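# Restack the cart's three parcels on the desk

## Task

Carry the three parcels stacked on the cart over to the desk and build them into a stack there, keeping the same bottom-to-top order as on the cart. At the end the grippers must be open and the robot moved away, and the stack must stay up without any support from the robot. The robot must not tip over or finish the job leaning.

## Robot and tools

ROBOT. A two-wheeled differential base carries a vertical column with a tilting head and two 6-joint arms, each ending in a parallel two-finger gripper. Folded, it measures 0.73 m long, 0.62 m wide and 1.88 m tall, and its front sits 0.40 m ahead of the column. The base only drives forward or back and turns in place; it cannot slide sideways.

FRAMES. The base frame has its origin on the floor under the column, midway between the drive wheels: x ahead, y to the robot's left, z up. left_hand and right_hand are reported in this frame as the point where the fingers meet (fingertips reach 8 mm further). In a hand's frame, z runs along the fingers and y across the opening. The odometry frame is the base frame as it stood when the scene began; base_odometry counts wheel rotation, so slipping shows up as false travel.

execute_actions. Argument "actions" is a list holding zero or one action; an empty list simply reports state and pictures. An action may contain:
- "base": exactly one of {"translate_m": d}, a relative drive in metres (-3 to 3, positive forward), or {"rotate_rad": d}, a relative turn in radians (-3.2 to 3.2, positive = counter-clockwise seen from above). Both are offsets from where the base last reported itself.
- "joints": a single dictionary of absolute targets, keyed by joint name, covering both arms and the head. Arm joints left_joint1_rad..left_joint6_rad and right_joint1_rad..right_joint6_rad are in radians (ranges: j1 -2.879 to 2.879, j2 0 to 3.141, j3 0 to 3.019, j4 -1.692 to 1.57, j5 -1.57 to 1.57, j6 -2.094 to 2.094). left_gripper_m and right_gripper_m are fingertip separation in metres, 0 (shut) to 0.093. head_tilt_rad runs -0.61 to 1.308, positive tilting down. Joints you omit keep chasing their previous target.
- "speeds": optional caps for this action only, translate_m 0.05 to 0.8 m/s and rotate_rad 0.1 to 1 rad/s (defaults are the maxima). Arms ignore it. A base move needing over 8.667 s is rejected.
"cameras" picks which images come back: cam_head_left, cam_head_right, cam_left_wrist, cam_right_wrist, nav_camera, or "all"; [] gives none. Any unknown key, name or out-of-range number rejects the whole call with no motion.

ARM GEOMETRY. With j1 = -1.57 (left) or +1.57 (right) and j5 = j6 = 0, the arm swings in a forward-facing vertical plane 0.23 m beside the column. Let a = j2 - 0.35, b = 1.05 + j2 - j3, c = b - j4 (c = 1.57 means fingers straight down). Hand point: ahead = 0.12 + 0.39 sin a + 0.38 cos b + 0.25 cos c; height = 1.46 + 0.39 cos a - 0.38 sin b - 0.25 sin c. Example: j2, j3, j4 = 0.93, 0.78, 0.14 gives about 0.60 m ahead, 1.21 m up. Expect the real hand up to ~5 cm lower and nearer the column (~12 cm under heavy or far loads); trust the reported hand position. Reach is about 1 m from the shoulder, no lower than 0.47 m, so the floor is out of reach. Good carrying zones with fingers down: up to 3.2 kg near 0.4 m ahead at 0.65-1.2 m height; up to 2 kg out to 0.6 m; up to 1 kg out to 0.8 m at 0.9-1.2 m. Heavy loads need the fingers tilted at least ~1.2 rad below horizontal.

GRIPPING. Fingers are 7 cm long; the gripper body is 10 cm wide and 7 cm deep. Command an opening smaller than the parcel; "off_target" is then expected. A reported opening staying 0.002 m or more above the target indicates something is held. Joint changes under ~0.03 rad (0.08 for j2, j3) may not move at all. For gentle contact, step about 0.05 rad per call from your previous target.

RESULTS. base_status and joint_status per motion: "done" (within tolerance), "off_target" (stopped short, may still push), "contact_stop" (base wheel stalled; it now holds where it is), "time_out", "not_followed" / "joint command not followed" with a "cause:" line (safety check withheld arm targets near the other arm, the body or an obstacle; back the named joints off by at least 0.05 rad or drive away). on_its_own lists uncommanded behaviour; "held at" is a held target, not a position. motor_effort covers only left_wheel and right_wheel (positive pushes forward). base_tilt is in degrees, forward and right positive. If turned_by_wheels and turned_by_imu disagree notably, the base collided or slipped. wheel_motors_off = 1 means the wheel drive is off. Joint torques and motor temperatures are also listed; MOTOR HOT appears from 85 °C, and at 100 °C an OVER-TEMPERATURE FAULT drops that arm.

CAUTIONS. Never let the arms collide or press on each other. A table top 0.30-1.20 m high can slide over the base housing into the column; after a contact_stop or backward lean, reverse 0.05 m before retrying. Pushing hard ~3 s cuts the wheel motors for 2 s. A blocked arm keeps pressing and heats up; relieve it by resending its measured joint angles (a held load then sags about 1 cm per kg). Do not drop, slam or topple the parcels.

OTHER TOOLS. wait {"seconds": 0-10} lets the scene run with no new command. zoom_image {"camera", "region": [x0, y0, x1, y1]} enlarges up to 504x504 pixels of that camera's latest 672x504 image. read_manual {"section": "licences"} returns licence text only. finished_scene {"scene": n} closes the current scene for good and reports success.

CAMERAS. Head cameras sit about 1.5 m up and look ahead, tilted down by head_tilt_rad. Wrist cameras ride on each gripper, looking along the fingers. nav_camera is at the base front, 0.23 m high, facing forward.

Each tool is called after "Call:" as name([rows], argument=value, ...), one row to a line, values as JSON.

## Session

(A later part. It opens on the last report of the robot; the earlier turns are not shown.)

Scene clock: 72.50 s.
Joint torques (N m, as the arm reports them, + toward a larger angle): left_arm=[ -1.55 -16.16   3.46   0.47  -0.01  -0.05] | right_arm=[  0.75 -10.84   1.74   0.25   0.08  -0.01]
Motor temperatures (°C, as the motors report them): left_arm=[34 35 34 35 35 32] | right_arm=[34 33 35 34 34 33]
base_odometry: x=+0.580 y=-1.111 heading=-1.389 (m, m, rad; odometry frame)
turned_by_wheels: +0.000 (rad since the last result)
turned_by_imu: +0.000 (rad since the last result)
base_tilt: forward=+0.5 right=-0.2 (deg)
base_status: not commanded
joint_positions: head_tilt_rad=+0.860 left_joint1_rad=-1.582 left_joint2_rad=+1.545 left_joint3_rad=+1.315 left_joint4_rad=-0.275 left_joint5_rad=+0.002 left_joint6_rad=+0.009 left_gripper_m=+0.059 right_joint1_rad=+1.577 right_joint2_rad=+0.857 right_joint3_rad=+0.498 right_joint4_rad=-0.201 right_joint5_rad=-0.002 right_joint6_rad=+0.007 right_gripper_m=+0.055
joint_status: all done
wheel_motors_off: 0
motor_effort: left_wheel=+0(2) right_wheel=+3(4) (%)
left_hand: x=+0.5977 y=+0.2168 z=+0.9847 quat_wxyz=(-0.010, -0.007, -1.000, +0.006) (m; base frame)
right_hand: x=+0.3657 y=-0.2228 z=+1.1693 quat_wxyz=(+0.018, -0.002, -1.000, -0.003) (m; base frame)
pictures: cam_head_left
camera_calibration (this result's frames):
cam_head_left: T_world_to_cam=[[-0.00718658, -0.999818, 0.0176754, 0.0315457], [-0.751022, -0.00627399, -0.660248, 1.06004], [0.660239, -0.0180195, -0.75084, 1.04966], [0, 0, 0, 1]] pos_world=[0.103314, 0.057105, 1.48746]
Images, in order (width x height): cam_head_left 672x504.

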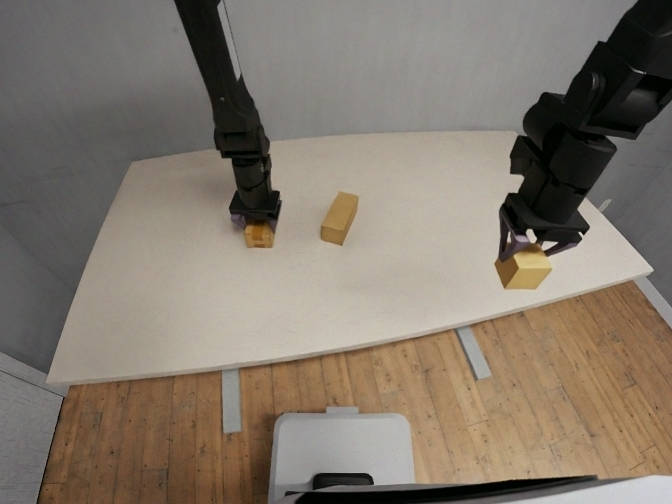

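Call:
execute_actions([
  {"joints":{"left_joint2_rad":1.55,"left_gripper_m":0.093}},
], cameras=[])

Call:
execute_actions([
  {"joints":{"left_joint2_rad":1.42}},
], cameras=[])

Call:
execute_actions([
  {"base":{"rotate_rad":-0.306}},
], cameras=[])

Call:
execute_actions([
  {"joints":{"left_joint2_rad":1.55}},
], cameras=["cam_left_wrist"])

Call:
execute_actions([
  {"joints":{"left_gripper_m":0.02}},
], cameras=[])

Call:
execute_actions([
  {"joints":{"left_joint2_rad":1.36,"left_joint3_rad":1.26,"left_joint4_rad":-0.36}},
], cameras=[])

Call:
execute_actions([
  {"base":{"rotate_rad":0.306}},
], cameras=[])

Call:
execute_actions([
  {"joints":{"left_joint2_rad":1.43}},
], cameras=[])

Call:
execute_actions([
  {"joints":{"left_joint2_rad":1.48}},
], cameras=["cam_head_left","cam_left_wrist"])

Scene clock: 74.13 s.
Joint torques (N m, as the arm reports them, + toward a larger angle): left_arm=[ -1.53 -21.63   3.52   0.54  -0.01  -0.05] | right_arm=[  0.75 -10.79   1.67   0.29   0.07  -0.01]
Motor temperatures (°C, as the motors report them): left_arm=[34 35 34 35 35 32] | right_arm=[34 33 35 34 34 33]
base_odometry: x=+0.580 y=-1.111 heading=-1.389 (m, m, rad; odometry frame)
turned_by_wheels: +0.000 (rad since the last result)
turned_by_imu: +0.000 (rad since the last result)
base_tilt: forward=+0.6 right=-0.2 (deg)
base_status: not commanded
joint_positions: head_tilt_rad=+0.860 left_joint1_rad=-1.582 left_joint2_rad=+1.544 left_joint3_rad=+1.315 left_joint4_rad=-0.275 left_joint5_rad=+0.002 left_joint6_rad=+0.009 left_gripper_m=+0.093 right_joint1_rad=+1.577 right_joint2_rad=+0.857 right_joint3_rad=+0.498 right_joint4_rad=-0.201 right_joint5_rad=-0.002 right_joint6_rad=+0.007 right_gripper_m=+0.055
joint_status: all done
wheel_motors_off: 0
motor_effort: left_wheel=-1(1) right_wheel=+4(1) (%)
left_hand: x=+0.5980 y=+0.2168 z=+0.9851 quat_wxyz=(-0.010, -0.007, -1.000, +0.006) (m; base frame)
right_hand: x=+0.3657 y=-0.2228 z=+1.1693 quat_wxyz=(+0.018, -0.002, -1.000, -0.003) (m; base frame)
pictures: none
No camera images: the call's "cameras" was empty. Leave "cameras" out to get every camera's image.

Scene clock: 75.20 s.
Joint torques (N m, as the arm reports them, + toward a larger angle): left_arm=[ -1.61 -22.19   5.07   0.69  -0.02  -0.05] | right_arm=[  0.75 -10.77   1.65   0.27   0.07  -0.01]
Motor temperatures (°C, as the motors report them): left_arm=[34 35 34 35 35 32] | right_arm=[34 33 35 34 34 33]
base_odometry: x=+0.580 y=-1.111 heading=-1.389 (m, m, rad; odometry frame)
turned_by_wheels: +0.000 (rad since the last result)
turned_by_imu: +0.000 (rad since the last result)
base_tilt: forward=+0.6 right=-0.2 (deg)
base_status: not commanded
joint_positions: head_tilt_rad=+0.860 left_joint1_rad=-1.582 left_joint2_rad=+1.412 left_joint3_rad=+1.315 left_joint4_rad=-0.275 left_joint5_rad=+0.002 left_joint6_rad=+0.009 left_gripper_m=+0.093 right_joint1_rad=+1.577 right_joint2_rad=+0.857 right_joint3_rad=+0.498 right_joint4_rad=-0.201 right_joint5_rad=-0.002 right_joint6_rad=+0.007 right_gripper_m=+0.055
joint_status: all done
wheel_motors_off: 0
motor_effort: left_wheel=+0(1) right_wheel=+3(3) (%)
left_hand: x=+0.6555 y=+0.2171 z=+1.0514 quat_wxyz=(-0.075, -0.007, -0.997, +0.006) (m; base frame)
right_hand: x=+0.3657 y=-0.2228 z=+1.1693 quat_wxyz=(+0.018, -0.002, -1.000, -0.003) (m; base frame)
pictures: none
No camera images: the call's "cameras" was empty. Leave "cameras" out to get every camera's image.

Scene clock: 76.63 s.
Joint torques (N m, as the arm reports them, + toward a larger angle): left_arm=[ -1.22 -22.2    5.13   0.74   0.    -0.05] | right_arm=[  0.74 -10.79   1.62   0.26   0.06   0.  ]
Motor temperatures (°C, as the motors report them): left_arm=[34 35 34 35 35 32] | right_arm=[34 33 35 34 34 33]
base_odometry: x=+0.580 y=-1.111 heading=-1.695 (m, m, rad; odometry frame)
turned_by_wheels: -0.305 (rad since the last result)
turned_by_imu: -0.297 (rad since the last result)
base_tilt: forward=+0.5 right=-0.3 (deg)
base_status: done
joint_positions: head_tilt_rad=+0.860 left_joint1_rad=-1.588 left_joint2_rad=+1.412 left_joint3_rad=+1.315 left_joint4_rad=-0.275 left_joint5_rad=+0.001 left_joint6_rad=+0.009 left_gripper_m=+0.093 right_joint1_rad=+1.577 right_joint2_rad=+0.857 right_joint3_rad=+0.498 right_joint4_rad=-0.201 right_joint5_rad=-0.002 right_joint6_rad=+0.007 right_gripper_m=+0.055
joint_status: not commanded
wheel_motors_off: 0
motor_effort: left_wheel=+0(43) right_wheel=-2(48) (%)
left_hand: x=+0.6554 y=+0.2133 z=+1.0514 quat_wxyz=(-0.075, -0.008, -0.997, +0.008) (m; base frame)
right_hand: x=+0.3657 y=-0.2226 z=+1.1693 quat_wxyz=(+0.018, -0.002, -1.000, -0.004) (m; base frame)
pictures: none
No camera images: the call's "cameras" was empty. Leave "cameras" out to get every camera's image.

Scene clock: 77.57 s.
Joint torques (N m, as the arm reports them, + toward a larger angle): left_arm=[ -1.11 -22.68   3.66   0.46   0.    -0.05] | right_arm=[  0.64 -10.78   1.75   0.28   0.07  -0.01]
Motor temperatures (°C, as the motors report them): left_arm=[34 35 34 35 35 32] | right_arm=[34 33 35 34 34 33]
base_odometry: x=+0.580 y=-1.111 heading=-1.695 (m, m, rad; odometry frame)
turned_by_wheels: +0.000 (rad since the last result)
turned_by_imu: +0.000 (rad since the last result)
base_tilt: forward=+0.5 right=-0.2 (deg)
base_status: not commanded
joint_positions: head_tilt_rad=+0.860 left_joint1_rad=-1.588 left_joint2_rad=+1.558 left_joint3_rad=+1.311 left_joint4_rad=-0.275 left_joint5_rad=+0.001 left_joint6_rad=+0.009 left_gripper_m=+0.093 right_joint1_rad=+1.577 right_joint2_rad=+0.857 right_joint3_rad=+0.498 right_joint4_rad=-0.201 right_joint5_rad=-0.002 right_joint6_rad=+0.007 right_gripper_m=+0.055
joint_status: all done
wheel_motors_off: 0
motor_effort: left_wheel=-1(0) right_wheel=-3(5) (%)
left_hand: x=+0.5887 y=+0.2128 z=+0.9780 quat_wxyz=(-0.001, -0.009, -1.000, +0.008) (m; base frame)
right_hand: x=+0.3657 y=-0.2226 z=+1.1693 quat_wxyz=(+0.018, -0.002, -1.000, -0.004) (m; base frame)
pictures: cam_left_wrist
camera_calibration (this result's frames):
cam_left_wrist: T_world_to_cam=[[-0.0292334, -0.99951, 0.0111644, 0.221149], [-0.810924, 0.030245, 0.584369, -0.0991654], [-0.584421, 0.00802965, -0.811411, 1.2581], [0, 0, 0, 1]] pos_world=[0.661312, 0.213938, 1.07632]
Images, in order (width x height): cam_left_wrist 672x504.

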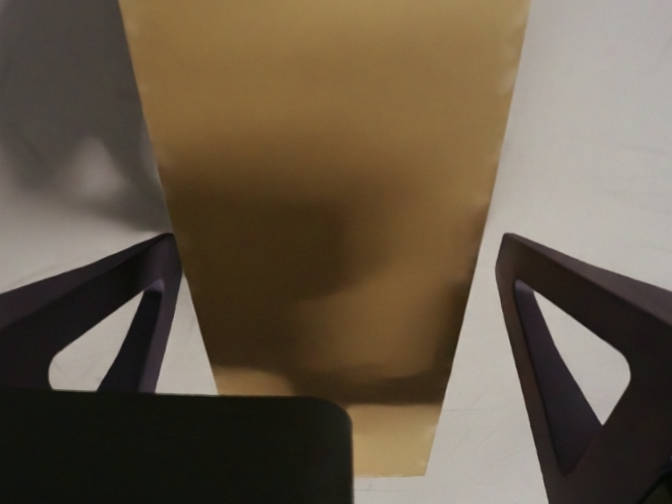

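Scene clock: 78.23 s.
Joint torques (N m, as the arm reports them, + toward a larger angle): left_arm=[ -0.88 -22.7    3.7    0.5    0.02  -0.04] | right_arm=[  0.59 -10.74   1.69   0.25   0.07  -0.01]
Motor temperatures (°C, as the motors report them): left_arm=[34 35 34 35 35 32] | right_arm=[34 33 35 34 34 33]
base_odometry: x=+0.580 y=-1.111 heading=-1.695 (m, m, rad; odometry frame)
turned_by_wheels: +0.000 (rad since the last result)
turned_by_imu: +0.000 (rad since the last result)
base_tilt: forward=+0.6 right=-0.2 (deg)
base_status: not commanded
joint_positions: head_tilt_rad=+0.860 left_joint1_rad=-1.588 left_joint2_rad=+1.558 left_joint3_rad=+1.311 left_joint4_rad=-0.275 left_joint5_rad=+0.001 left_joint6_rad=+0.009 left_gripper_m=+0.051 right_joint1_rad=+1.577 right_joint2_rad=+0.857 right_joint3_rad=+0.498 right_joint4_rad=-0.201 right_joint5_rad=-0.002 right_joint6_rad=+0.007 right_gripper_m=+0.055
joint_status: left_gripper_m off_target (ended at +0.051, target +0.020)
wheel_motors_off: 0
motor_effort: left_wheel=-1(1) right_wheel=-4(5) (%)
left_hand: x=+0.5887 y=+0.2129 z=+0.9780 quat_wxyz=(-0.001, -0.009, -1.000, +0.008) (m; base frame)
right_hand: x=+0.3657 y=-0.2226 z=+1.1693 quat_wxyz=(+0.018, -0.002, -1.000, -0.004) (m; base frame)
pictures: none
No camera images: the call's "cameras" was empty. Leave "cameras" out to get every camera's image.

Scene clock: 79.27 s.
Joint torques (N m, as the arm reports them, + toward a larger angle): left_arm=[ -1.   -21.54   4.76   0.45   0.02  -0.04] | right_arm=[  0.64 -10.89   1.69   0.29   0.07  -0.01]
Motor temperatures (°C, as the motors report them): left_arm=[34 35 34 35 35 32] | right_arm=[34 33 35 34 34 33]
base_odometry: x=+0.580 y=-1.111 heading=-1.695 (m, m, rad; odometry frame)
turned_by_wheels: +0.000 (rad since the last result)
turned_by_imu: +0.000 (rad since the last result)
base_tilt: forward=+0.5 right=-0.2 (deg)
base_status: not commanded
joint_positions: head_tilt_rad=+0.860 left_joint1_rad=-1.588 left_joint2_rad=+1.355 left_joint3_rad=+1.256 left_joint4_rad=-0.361 left_joint5_rad=+0.001 left_joint6_rad=+0.009 left_gripper_m=+0.051 right_joint1_rad=+1.577 right_joint2_rad=+0.857 right_joint3_rad=+0.498 right_joint4_rad=-0.201 right_joint5_rad=-0.002 right_joint6_rad=+0.007 right_gripper_m=+0.055
joint_status: all done
wheel_motors_off: 0
motor_effort: left_wheel=+0(2) right_wheel=-5(6) (%)
left_hand: x=+0.6222 y=+0.2139 z=+1.0680 quat_wxyz=(-0.032, -0.008, -0.999, +0.008) (m; base frame)
right_hand: x=+0.3657 y=-0.2226 z=+1.1693 quat_wxyz=(+0.018, -0.002, -1.000, -0.004) (m; base frame)
pictures: none
No camera images: the call's "cameras" was empty. Leave "cameras" out to get every camera's image.

Scene clock: 80.77 s.
Joint torques (N m, as the arm reports them, + toward a larger angle): left_arm=[ -1.56 -21.54   4.71   0.42   0.02  -0.05] | right_arm=[  0.7  -10.79   1.72   0.26   0.07  -0.01]
Motor temperatures (°C, as the motors report them): left_arm=[34 35 34 35 35 32] | right_arm=[34 33 35 34 34 33]
base_odometry: x=+0.580 y=-1.111 heading=-1.390 (m, m, rad; odometry frame)
turned_by_wheels: +0.305 (rad since the last result)
turned_by_imu: +0.298 (rad since the last result)
base_tilt: forward=+0.6 right=-0.3 (deg)
base_status: done
joint_positions: head_tilt_rad=+0.860 left_joint1_rad=-1.582 left_joint2_rad=+1.355 left_joint3_rad=+1.256 left_joint4_rad=-0.361 left_joint5_rad=+0.001 left_joint6_rad=+0.009 left_gripper_m=+0.051 right_joint1_rad=+1.577 right_joint2_rad=+0.857 right_joint3_rad=+0.498 right_joint4_rad=-0.201 right_joint5_rad=-0.002 right_joint6_rad=+0.007 right_gripper_m=+0.055
joint_status: not commanded
wheel_motors_off: 0
motor_effort: left_wheel=-1(21) right_wheel=-1(49) (%)
left_hand: x=+0.6222 y=+0.2179 z=+1.0679 quat_wxyz=(-0.032, -0.007, -0.999, +0.005) (m; base frame)
right_hand: x=+0.3657 y=-0.2226 z=+1.1693 quat_wxyz=(+0.018, -0.002, -1.000, -0.004) (m; base frame)
pictures: none
No camera images: the call's "cameras" was empty. Leave "cameras" out to get every camera's image.

Scene clock: 81.73 s.
Joint torques (N m, as the arm reports them, + toward a larger angle): left_arm=[ -1.51 -21.66   4.21   0.34   0.02  -0.05] | right_arm=[  0.67 -10.75   1.69   0.28   0.07  -0.01]
Motor temperatures (°C, as the motors report them): left_arm=[34 35 34 35 35 32] | right_arm=[34 33 35 34 34 33]
base_odometry: x=+0.580 y=-1.111 heading=-1.390 (m, m, rad; odometry frame)
turned_by_wheels: +0.000 (rad since the last result)
turned_by_imu: +0.000 (rad since the last result)
base_tilt: forward=+0.6 right=-0.2 (deg)
base_status: not commanded
joint_positions: head_tilt_rad=+0.860 left_joint1_rad=-1.582 left_joint2_rad=+1.429 left_joint3_rad=+1.253 left_joint4_rad=-0.361 left_joint5_rad=+0.001 left_joint6_rad=+0.009 left_gripper_m=+0.051 right_joint1_rad=+1.577 right_joint2_rad=+0.857 right_joint3_rad=+0.498 right_joint4_rad=-0.201 right_joint5_rad=-0.002 right_joint6_rad=+0.007 right_gripper_m=+0.055
joint_status: all done
wheel_motors_off: 0
motor_effort: left_wheel=-5(2) right_wheel=+3(2) (%)
left_hand: x=+0.5905 y=+0.2177 z=+1.0318 quat_wxyz=(+0.007, -0.007, -1.000, +0.005) (m; base frame)
right_hand: x=+0.3657 y=-0.2226 z=+1.1693 quat_wxyz=(+0.018, -0.002, -1.000, -0.004) (m; base frame)
pictures: none
No camera images: the call's "cameras" was empty. Leave "cameras" out to get every camera's image.

Scene clock: 82.30 s.
Joint torques (N m, as the arm reports them, + toward a larger angle): left_arm=[ -1.52 -17.99   3.97   0.27   0.02  -0.05] | right_arm=[  0.55 -10.86   1.65   0.3    0.07  -0.01]
Motor temperatures (°C, as the motors report them): left_arm=[34 35 34 35 35 32] | right_arm=[34 33 35 34 34 33]
base_odometry: x=+0.580 y=-1.111 heading=-1.390 (m, m, rad; odometry frame)
turned_by_wheels: +0.000 (rad since the last result)
turned_by_imu: +0.000 (rad since the last result)
base_tilt: forward=+0.5 right=-0.2 (deg)
base_status: not commanded
joint_positions: head_tilt_rad=+0.860 left_joint1_rad=-1.582 left_joint2_rad=+1.440 left_joint3_rad=+1.254 left_joint4_rad=-0.361 left_joint5_rad=+0.001 left_joint6_rad=+0.009 left_gripper_m=+0.051 right_joint1_rad=+1.577 right_joint2_rad=+0.857 right_joint3_rad=+0.498 right_joint4_rad=-0.201 right_joint5_rad=-0.002 right_joint6_rad=+0.007 right_gripper_m=+0.055
joint_status: all done
wheel_motors_off: 0
motor_effort: left_wheel=-3(4) right_wheel=+2(1) (%)
left_hand: x=+0.5867 y=+0.2177 z=+1.0268 quat_wxyz=(+0.011, -0.007, -1.000, +0.005) (m; base frame)
right_hand: x=+0.3657 y=-0.2226 z=+1.1693 quat_wxyz=(+0.018, -0.002, -1.000, -0.004) (m; base frame)
pictures: cam_head_left, cam_left_wrist
camera_calibration (this result's frames):
cam_head_left: T_world_to_cam=[[-0.00718657, -0.999818, 0.0176754, 0.0315457], [-0.751022, -0.00627399, -0.660248, 1.06004], [0.660239, -0.0180195, -0.75084, 1.04966], [0, 0, 0, 1]] pos_world=[0.103314, 0.057105, 1.48746]
cam_left_wrist: T_world_to_cam=[[-0.0257135, -0.999655, 0.00527538, 0.22949], [-0.796736, 0.0236807, 0.603863, -0.156385], [-0.60378, 0.0113244, -0.797071, 1.29239], [0, 0, 0, 1]] pos_world=[0.661624, 0.218479, 1.12335]
Images, in order (width x height): cam_head_left 672x504, cam_left_wrist 672x504.

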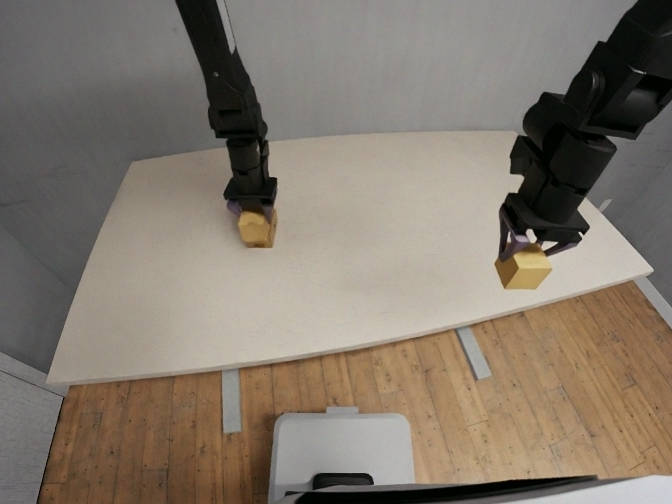

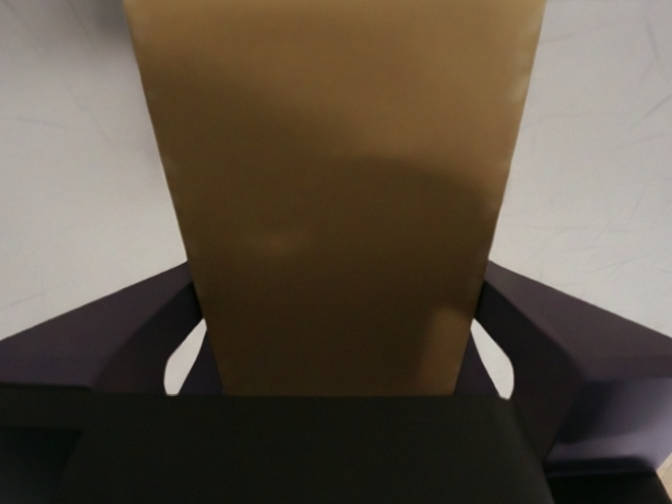

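Call:
execute_actions([
  {"joints":{"left_joint2_rad":1.44,"left_gripper_m":0.093}},
], cameras=[])

Call:
execute_actions([
  {"joints":{"left_joint2_rad":1.1,"left_joint3_rad":1.1,"left_joint4_rad":-0.5}},
], cameras=[])

Call:
execute_actions([
  {"base":{"rotate_rad":0.73},"joints":{"right_joint2_rad":1.23,"right_joint3_rad":1.215,"right_joint4_rad":-0.5,"right_joint6_rad":0.72}},
], cameras=["cam_head_right","cam_right_wrist"])

Scene clock: 83.57 s.
Joint torques (N m, as the arm reports them, + toward a larger angle): left_arm=[ -1.55 -21.5    3.97   0.28   0.03  -0.06] | right_arm=[  0.58 -10.73   1.67   0.28   0.07   0.  ]
Motor temperatures (°C, as the motors report them): left_arm=[34 35 34 35 35 32] | right_arm=[34 33 35 34 34 33]
base_odometry: x=+0.580 y=-1.111 heading=-1.390 (m, m, rad; odometry frame)
turned_by_wheels: +0.000 (rad since the last result)
turned_by_imu: +0.000 (rad since the last result)
base_tilt: forward=+0.6 right=-0.2 (deg)
base_status: not commanded
joint_positions: head_tilt_rad=+0.860 left_joint1_rad=-1.582 left_joint2_rad=+1.438 left_joint3_rad=+1.254 left_joint4_rad=-0.361 left_joint5_rad=+0.001 left_joint6_rad=+0.009 left_gripper_m=+0.093 right_joint1_rad=+1.577 right_joint2_rad=+0.857 right_joint3_rad=+0.498 right_joint4_rad=-0.201 right_joint5_rad=-0.002 right_joint6_rad=+0.007 right_gripper_m=+0.055
joint_status: all done
wheel_motors_off: 0
motor_effort: left_wheel=-3(3) right_wheel=+4(3) (%)
left_hand: x=+0.5872 y=+0.2177 z=+1.0274 quat_wxyz=(+0.011, -0.007, -1.000, +0.005) (m; base frame)
right_hand: x=+0.3657 y=-0.2226 z=+1.1693 quat_wxyz=(+0.018, -0.002, -1.000, -0.004) (m; base frame)
pictures: none
No camera images: the call's "cameras" was empty. Leave "cameras" out to get every camera's image.

Scene clock: 84.70 s.
Joint torques (N m, as the arm reports them, + toward a larger angle): left_arm=[ -1.44 -17.8    5.55   0.44   0.03  -0.06] | right_arm=[  0.61 -10.75   1.69   0.32   0.08  -0.01]
Motor temperatures (°C, as the motors report them): left_arm=[34 35 34 35 35 32] | right_arm=[34 33 35 34 34 33]
base_odometry: x=+0.580 y=-1.111 heading=-1.390 (m, m, rad; odometry frame)
turned_by_wheels: +0.000 (rad since the last result)
turned_by_imu: +0.000 (rad since the last result)
base_tilt: forward=+0.6 right=-0.3 (deg)
base_status: not commanded
joint_positions: head_tilt_rad=+0.860 left_joint1_rad=-1.582 left_joint2_rad=+1.078 left_joint3_rad=+1.098 left_joint4_rad=-0.502 left_joint5_rad=+0.001 left_joint6_rad=+0.009 left_gripper_m=+0.093 right_joint1_rad=+1.577 right_joint2_rad=+0.857 right_joint3_rad=+0.498 right_joint4_rad=-0.201 right_joint5_rad=-0.002 right_joint6_rad=+0.007 right_gripper_m=+0.055
joint_status: all done
wheel_motors_off: 0
motor_effort: left_wheel=-4(4) right_wheel=+4(6) (%)
left_hand: x=+0.5888 y=+0.2190 z=+1.1701 quat_wxyz=(-0.021, -0.007, -1.000, +0.005) (m; base frame)
right_hand: x=+0.3657 y=-0.2226 z=+1.1693 quat_wxyz=(+0.018, -0.002, -1.000, -0.004) (m; base frame)
pictures: none
No camera images: the call's "cameras" was empty. Leave "cameras" out to get every camera's image.

Scene clock: 86.83 s.
Joint torques (N m, as the arm reports them, + toward a larger angle): left_arm=[ -1.31 -17.93   5.58   0.43   0.02  -0.05] | right_arm=[  0.39 -18.49   4.14   0.14   0.12   0.15]
Motor temperatures (°C, as the motors report them): left_arm=[34 35 34 35 35 32] | right_arm=[34 33 35 34 34 33]
base_odometry: x=+0.580 y=-1.111 heading=-0.661 (m, m, rad; odometry frame)
turned_by_wheels: +0.730 (rad since the last result)
turned_by_imu: +0.715 (rad since the last result)
base_tilt: forward=+0.6 right=-0.2 (deg)
base_status: done
joint_positions: head_tilt_rad=+0.860 left_joint1_rad=-1.584 left_joint2_rad=+1.078 left_joint3_rad=+1.098 left_joint4_rad=-0.502 left_joint5_rad=+0.001 left_joint6_rad=+0.009 left_gripper_m=+0.093 right_joint1_rad=+1.581 right_joint2_rad=+1.233 right_joint3_rad=+1.216 right_joint4_rad=-0.496 right_joint5_rad=-0.002 right_joint6_rad=+0.712 right_gripper_m=+0.055
joint_status: all done
wheel_motors_off: 0
motor_effort: left_wheel=-1(46) right_wheel=+1(46) (%)
left_hand: x=+0.5888 y=+0.2179 z=+1.1701 quat_wxyz=(-0.021, -0.007, -1.000, +0.006) (m; base frame)
right_hand: x=+0.6101 y=-0.2197 z=+1.1195 quat_wxyz=(-0.003, -0.346, -0.938, -0.007) (m; base frame)
pictures: cam_head_right, cam_right_wrist
camera_calibration (this result's frames):
cam_head_right: T_world_to_cam=[[0.00370033, -0.999592, 0.0283054, -0.075489], [-0.75655, -0.0213083, -0.653589, 1.05054], [0.653925, -0.018996, -0.75632, 1.06281], [0, 0, 0, 1]] pos_world=[0.100068, -0.0328838, 1.49259]
cam_right_wrist: T_world_to_cam=[[-0.652252, -0.757746, -0.0197111, 0.253233], [-0.628308, 0.525923, 0.573266, -0.13481], [-0.424023, 0.386299, -0.819132, 1.38507], [0, 0, 0, 1]] pos_world=[0.66777, -0.272264, 1.21683]
Images, in order (width x height): cam_head_right 672x504, cam_right_wrist 672x504.

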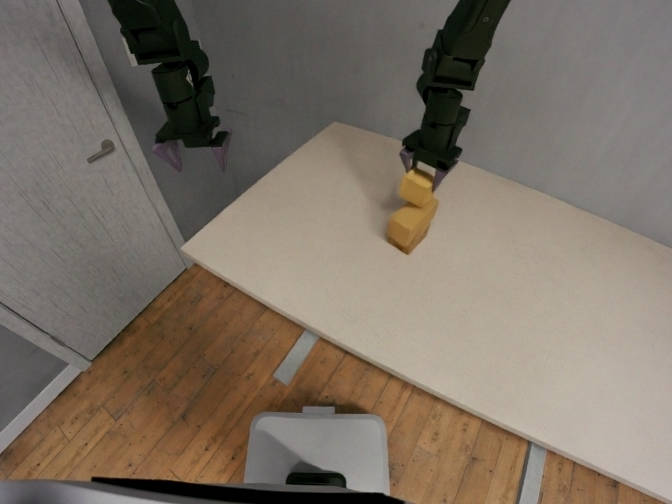

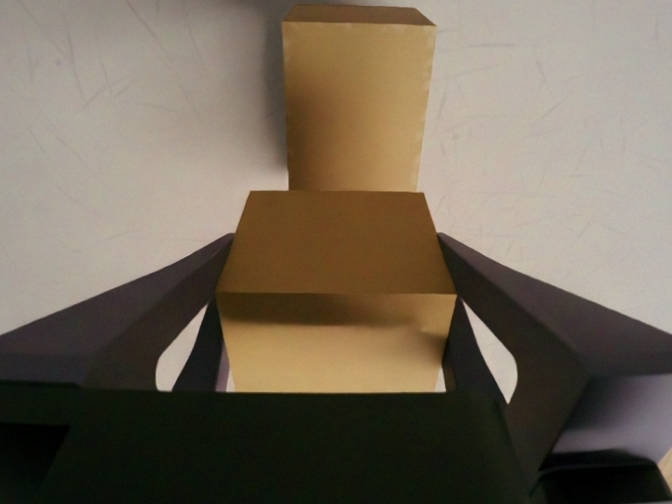

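Call:
execute_actions([
  {"base":{"rotate_rad":-0.025},"joints":{"right_joint2_rad":1.32,"right_joint3_rad":1.27,"right_joint4_rad":-0.47}},
], cameras=["cam_right_wrist"])

Call:
execute_actions([
  {"joints":{"right_joint2_rad":1.375}},
], cameras=["cam_right_wrist","cam_head_right"])

Scene clock: 88.17 s.
Joint torques (N m, as the arm reports them, + toward a larger angle): left_arm=[ -1.26 -17.77   5.55   0.44   0.02  -0.05] | right_arm=[  0.51 -18.4    4.7    0.47   0.13   0.15]
Motor temperatures (°C, as the motors report them): left_arm=[34 35 35 35 35 32] | right_arm=[34 33 35 34 34 33]
base_odometry: x=+0.580 y=-1.111 heading=-0.685 (m, m, rad; odometry frame)
turned_by_wheels: -0.025 (rad since the last result)
turned_by_imu: -0.024 (rad since the last result)
base_tilt: forward=+0.5 right=-0.2 (deg)
base_status: done
joint_positions: head_tilt_rad=+0.860 left_joint1_rad=-1.585 left_joint2_rad=+1.078 left_joint3_rad=+1.098 left_joint4_rad=-0.502 left_joint5_rad=+0.001 left_joint6_rad=+0.009 left_gripper_m=+0.093 right_joint1_rad=+1.579 right_joint2_rad=+1.319 right_joint3_rad=+1.259 right_joint4_rad=-0.474 right_joint5_rad=-0.002 right_joint6_rad=+0.713 right_gripper_m=+0.055
joint_status: all done
wheel_motors_off: 0
motor_effort: left_wheel=+2(16) right_wheel=+0(15) (%)
left_hand: x=+0.5888 y=+0.2173 z=+1.1701 quat_wxyz=(-0.021, -0.008, -1.000, +0.006) (m; base frame)
right_hand: x=+0.6106 y=-0.2202 z=+1.0856 quat_wxyz=(+0.006, -0.347, -0.938, -0.003) (m; base frame)
pictures: cam_right_wrist
camera_calibration (this result's frames):
cam_right_wrist: T_world_to_cam=[[-0.653545, -0.756862, -0.00622485, 0.23887], [-0.616314, 0.527372, 0.584838, -0.134304], [-0.439359, 0.386054, -0.811126, 1.35837], [0, 0, 0, 1]] pos_world=[0.67015, -0.272784, 1.18184]
Images, in order (width x height): cam_right_wrist 672x504.

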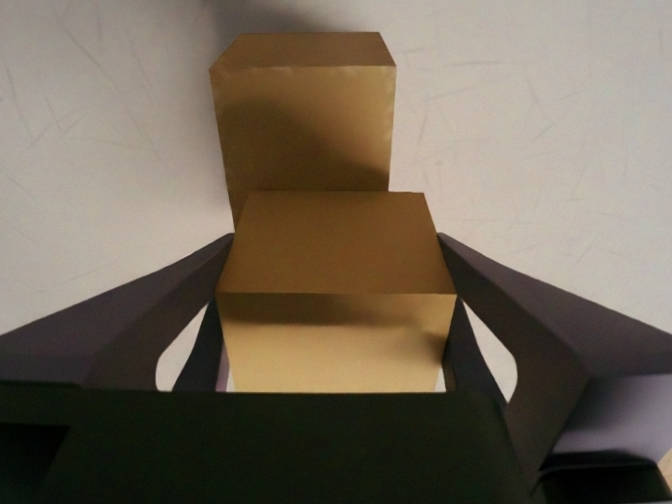

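Scene clock: 88.73 s.
Joint torques (N m, as the arm reports them, + toward a larger angle): left_arm=[ -1.42 -18.09   5.54   0.47   0.02  -0.04] | right_arm=[  0.46 -14.28   4.62   0.42   0.13   0.15]
Motor temperatures (°C, as the motors report them): left_arm=[34 35 35 35 35 32] | right_arm=[34 33 35 34 34 33]
base_odometry: x=+0.580 y=-1.111 heading=-0.685 (m, m, rad; odometry frame)
turned_by_wheels: +0.000 (rad since the last result)
turned_by_imu: +0.000 (rad since the last result)
base_tilt: forward=+0.5 right=-0.2 (deg)
base_status: not commanded
joint_positions: head_tilt_rad=+0.860 left_joint1_rad=-1.585 left_joint2_rad=+1.078 left_joint3_rad=+1.098 left_joint4_rad=-0.502 left_joint5_rad=+0.001 left_joint6_rad=+0.009 left_gripper_m=+0.093 right_joint1_rad=+1.579 right_joint2_rad=+1.321 right_joint3_rad=+1.259 right_joint4_rad=-0.474 right_joint5_rad=-0.002 right_joint6_rad=+0.713 right_gripper_m=+0.055
joint_status: all done
wheel_motors_off: 0
motor_effort: left_wheel=+1(2) right_wheel=-3(1) (%)
left_hand: x=+0.5888 y=+0.2173 z=+1.1701 quat_wxyz=(-0.021, -0.008, -1.000, +0.006) (m; base frame)
right_hand: x=+0.6096 y=-0.2202 z=+1.0843 quat_wxyz=(+0.007, -0.347, -0.938, -0.002) (m; base frame)
pictures: cam_head_right, cam_right_wrist
camera_calibration (this result's frames):
cam_head_right: T_world_to_cam=[[0.00370033, -0.999592, 0.0283054, -0.075489], [-0.75655, -0.0213083, -0.653589, 1.05054], [0.653926, -0.018996, -0.75632, 1.06281], [0, 0, 0, 1]] pos_world=[0.100068, -0.0328838, 1.49259]
cam_right_wrist: T_world_to_cam=[[-0.653545, -0.756875, -0.00447138, 0.236313], [-0.61476, 0.527367, 0.586476, -0.136883], [-0.441531, 0.386037, -0.809954, 1.35693], [0, 0, 0, 1]] pos_world=[0.669416, -0.272777, 1.18038]
Images, in order (width x height): cam_head_right 672x504, cam_right_wrist 672x504.

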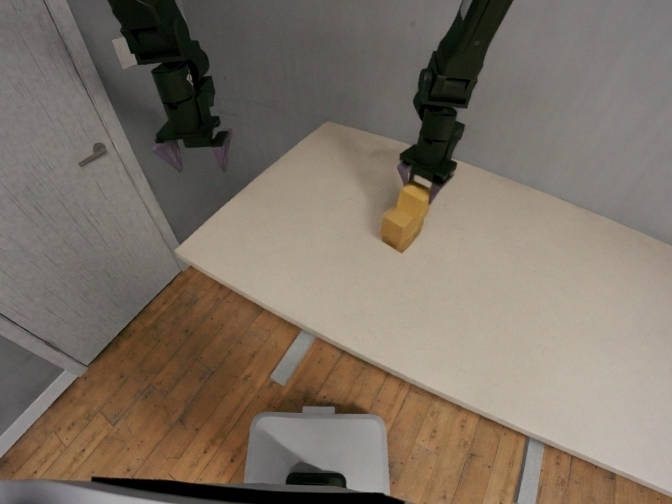

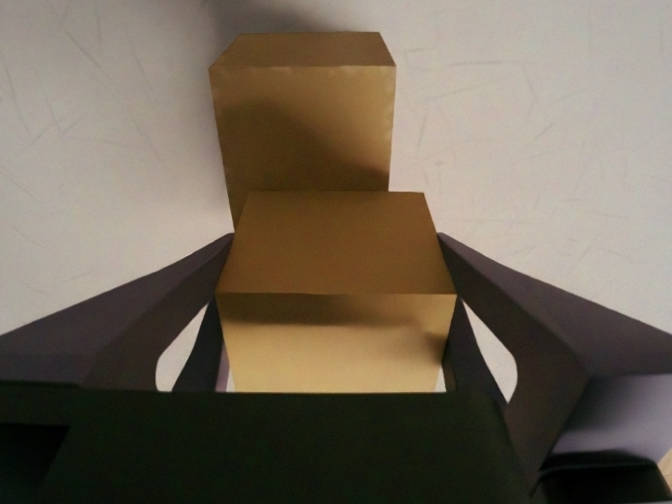

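Call:
execute_actions([
  {"joints":{"right_joint2_rad":1.32,"right_gripper_m":0.093}},
], cameras=[])

Call:
execute_actions([
  {"joints":{"right_joint2_rad":1.05,"right_joint4_rad":-0.65}},
], cameras=[])

Call:
execute_actions([
  {"base":{"translate_m":-0.7}},
], cameras=["cam_head_right"])

Scene clock: 89.90 s.
Joint torques (N m, as the arm reports them, + toward a larger angle): left_arm=[ -1.21 -17.88   5.59   0.42   0.03  -0.04] | right_arm=[  0.47 -18.41   4.64   0.47   0.13   0.15]
Motor temperatures (°C, as the motors report them): left_arm=[34 35 35 35 35 32] | right_arm=[34 33 35 34 34 33]
base_odometry: x=+0.580 y=-1.111 heading=-0.685 (m, m, rad; odometry frame)
turned_by_wheels: +0.000 (rad since the last result)
turned_by_imu: +0.000 (rad since the last result)
base_tilt: forward=+0.6 right=-0.2 (deg)
base_status: not commanded
joint_positions: head_tilt_rad=+0.860 left_joint1_rad=-1.585 left_joint2_rad=+1.078 left_joint3_rad=+1.098 left_joint4_rad=-0.502 left_joint5_rad=+0.001 left_joint6_rad=+0.009 left_gripper_m=+0.093 right_joint1_rad=+1.579 right_joint2_rad=+1.320 right_joint3_rad=+1.259 right_joint4_rad=-0.474 right_joint5_rad=-0.002 right_joint6_rad=+0.713 right_gripper_m=+0.093
joint_status: all done
wheel_motors_off: 0
motor_effort: left_wheel=+2(0) right_wheel=-2(1) (%)
left_hand: x=+0.5888 y=+0.2173 z=+1.1701 quat_wxyz=(-0.021, -0.008, -1.000, +0.006) (m; base frame)
right_hand: x=+0.6102 y=-0.2202 z=+1.0850 quat_wxyz=(+0.006, -0.347, -0.938, -0.003) (m; base frame)
pictures: none
No camera images: the call's "cameras" was empty. Leave "cameras" out to get every camera's image.

Scene clock: 91.13 s.
Joint torques (N m, as the arm reports them, + toward a larger angle): left_arm=[ -1.16 -17.8    5.6    0.47   0.02  -0.04] | right_arm=[  0.5  -17.36   6.33   0.23   0.13   0.14]
Motor temperatures (°C, as the motors report them): left_arm=[34 35 35 35 35 32] | right_arm=[34 33 35 34 34 33]
base_odometry: x=+0.580 y=-1.111 heading=-0.685 (m, m, rad; odometry frame)
turned_by_wheels: +0.000 (rad since the last result)
turned_by_imu: +0.000 (rad since the last result)
base_tilt: forward=+0.5 right=-0.3 (deg)
base_status: not commanded
joint_positions: head_tilt_rad=+0.860 left_joint1_rad=-1.585 left_joint2_rad=+1.078 left_joint3_rad=+1.098 left_joint4_rad=-0.502 left_joint5_rad=+0.001 left_joint6_rad=+0.009 left_gripper_m=+0.093 right_joint1_rad=+1.579 right_joint2_rad=+1.038 right_joint3_rad=+1.265 right_joint4_rad=-0.644 right_joint5_rad=-0.002 right_joint6_rad=+0.713 right_gripper_m=+0.093
joint_status: all done
wheel_motors_off: 0
motor_effort: left_wheel=+3(4) right_wheel=-4(4) (%)
left_hand: x=+0.5888 y=+0.2173 z=+1.1701 quat_wxyz=(-0.021, -0.008, -1.000, +0.006) (m; base frame)
right_hand: x=+0.6558 y=-0.2210 z=+1.2285 quat_wxyz=(-0.048, -0.347, -0.937, -0.023) (m; base frame)
pictures: none
No camera images: the call's "cameras" was empty. Leave "cameras" out to get every camera's image.

Scene clock: 94.00 s.
Joint torques (N m, as the arm reports them, + toward a larger angle): left_arm=[ -1.18 -17.84   6.     0.46   0.03  -0.04] | right_arm=[  0.41 -17.27   6.42   0.28   0.13   0.13]
Motor temperatures (°C, as the motors report them): left_arm=[34 35 35 35 35 32] | right_arm=[34 33 35 34 34 33]
base_odometry: x=+0.038 y=-0.669 heading=-0.684 (m, m, rad; odometry frame)
turned_by_wheels: +0.001 (rad since the last result)
turned_by_imu: +0.001 (rad since the last result)
base_tilt: forward=+0.6 right=-0.2 (deg)
base_status: done
joint_positions: head_tilt_rad=+0.860 left_joint1_rad=-1.585 left_joint2_rad=+1.080 left_joint3_rad=+1.093 left_joint4_rad=-0.502 left_joint5_rad=+0.001 left_joint6_rad=+0.009 left_gripper_m=+0.093 right_joint1_rad=+1.579 right_joint2_rad=+1.039 right_joint3_rad=+1.263 right_joint4_rad=-0.646 right_joint5_rad=-0.002 right_joint6_rad=+0.713 right_gripper_m=+0.093
joint_status: not commanded
wheel_motors_off: 0
motor_effort: left_wheel=+1(51) right_wheel=-3(62) (%)
left_hand: x=+0.5857 y=+0.2173 z=+1.1683 quat_wxyz=(-0.018, -0.008, -1.000, +0.006) (m; base frame)
right_hand: x=+0.6541 y=-0.2210 z=+1.2273 quat_wxyz=(-0.046, -0.347, -0.937, -0.022) (m; base frame)
pictures: cam_head_right
camera_calibration (this result's frames):
cam_head_right: T_world_to_cam=[[0.00370034, -0.999592, 0.0283054, -0.075489], [-0.75655, -0.0213083, -0.653589, 1.05054], [0.653925, -0.018996, -0.756321, 1.06281], [0, 0, 0, 1]] pos_world=[0.100068, -0.0328838, 1.49259]
Images, in order (width x height): cam_head_right 672x504.

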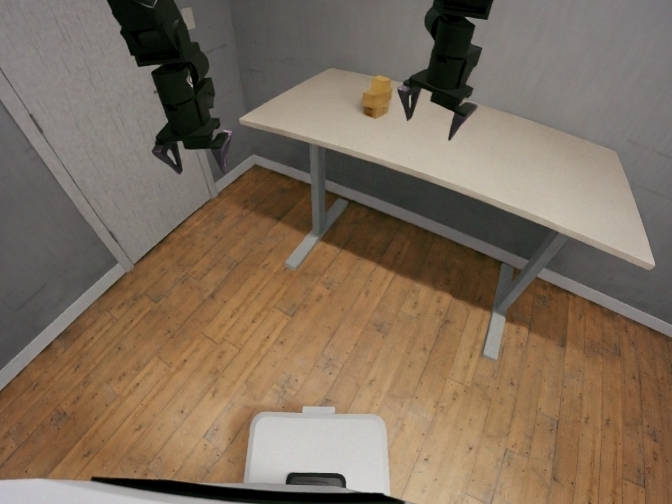

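Call:
finished_scene(scene=1)

The scene is finished: the task was done.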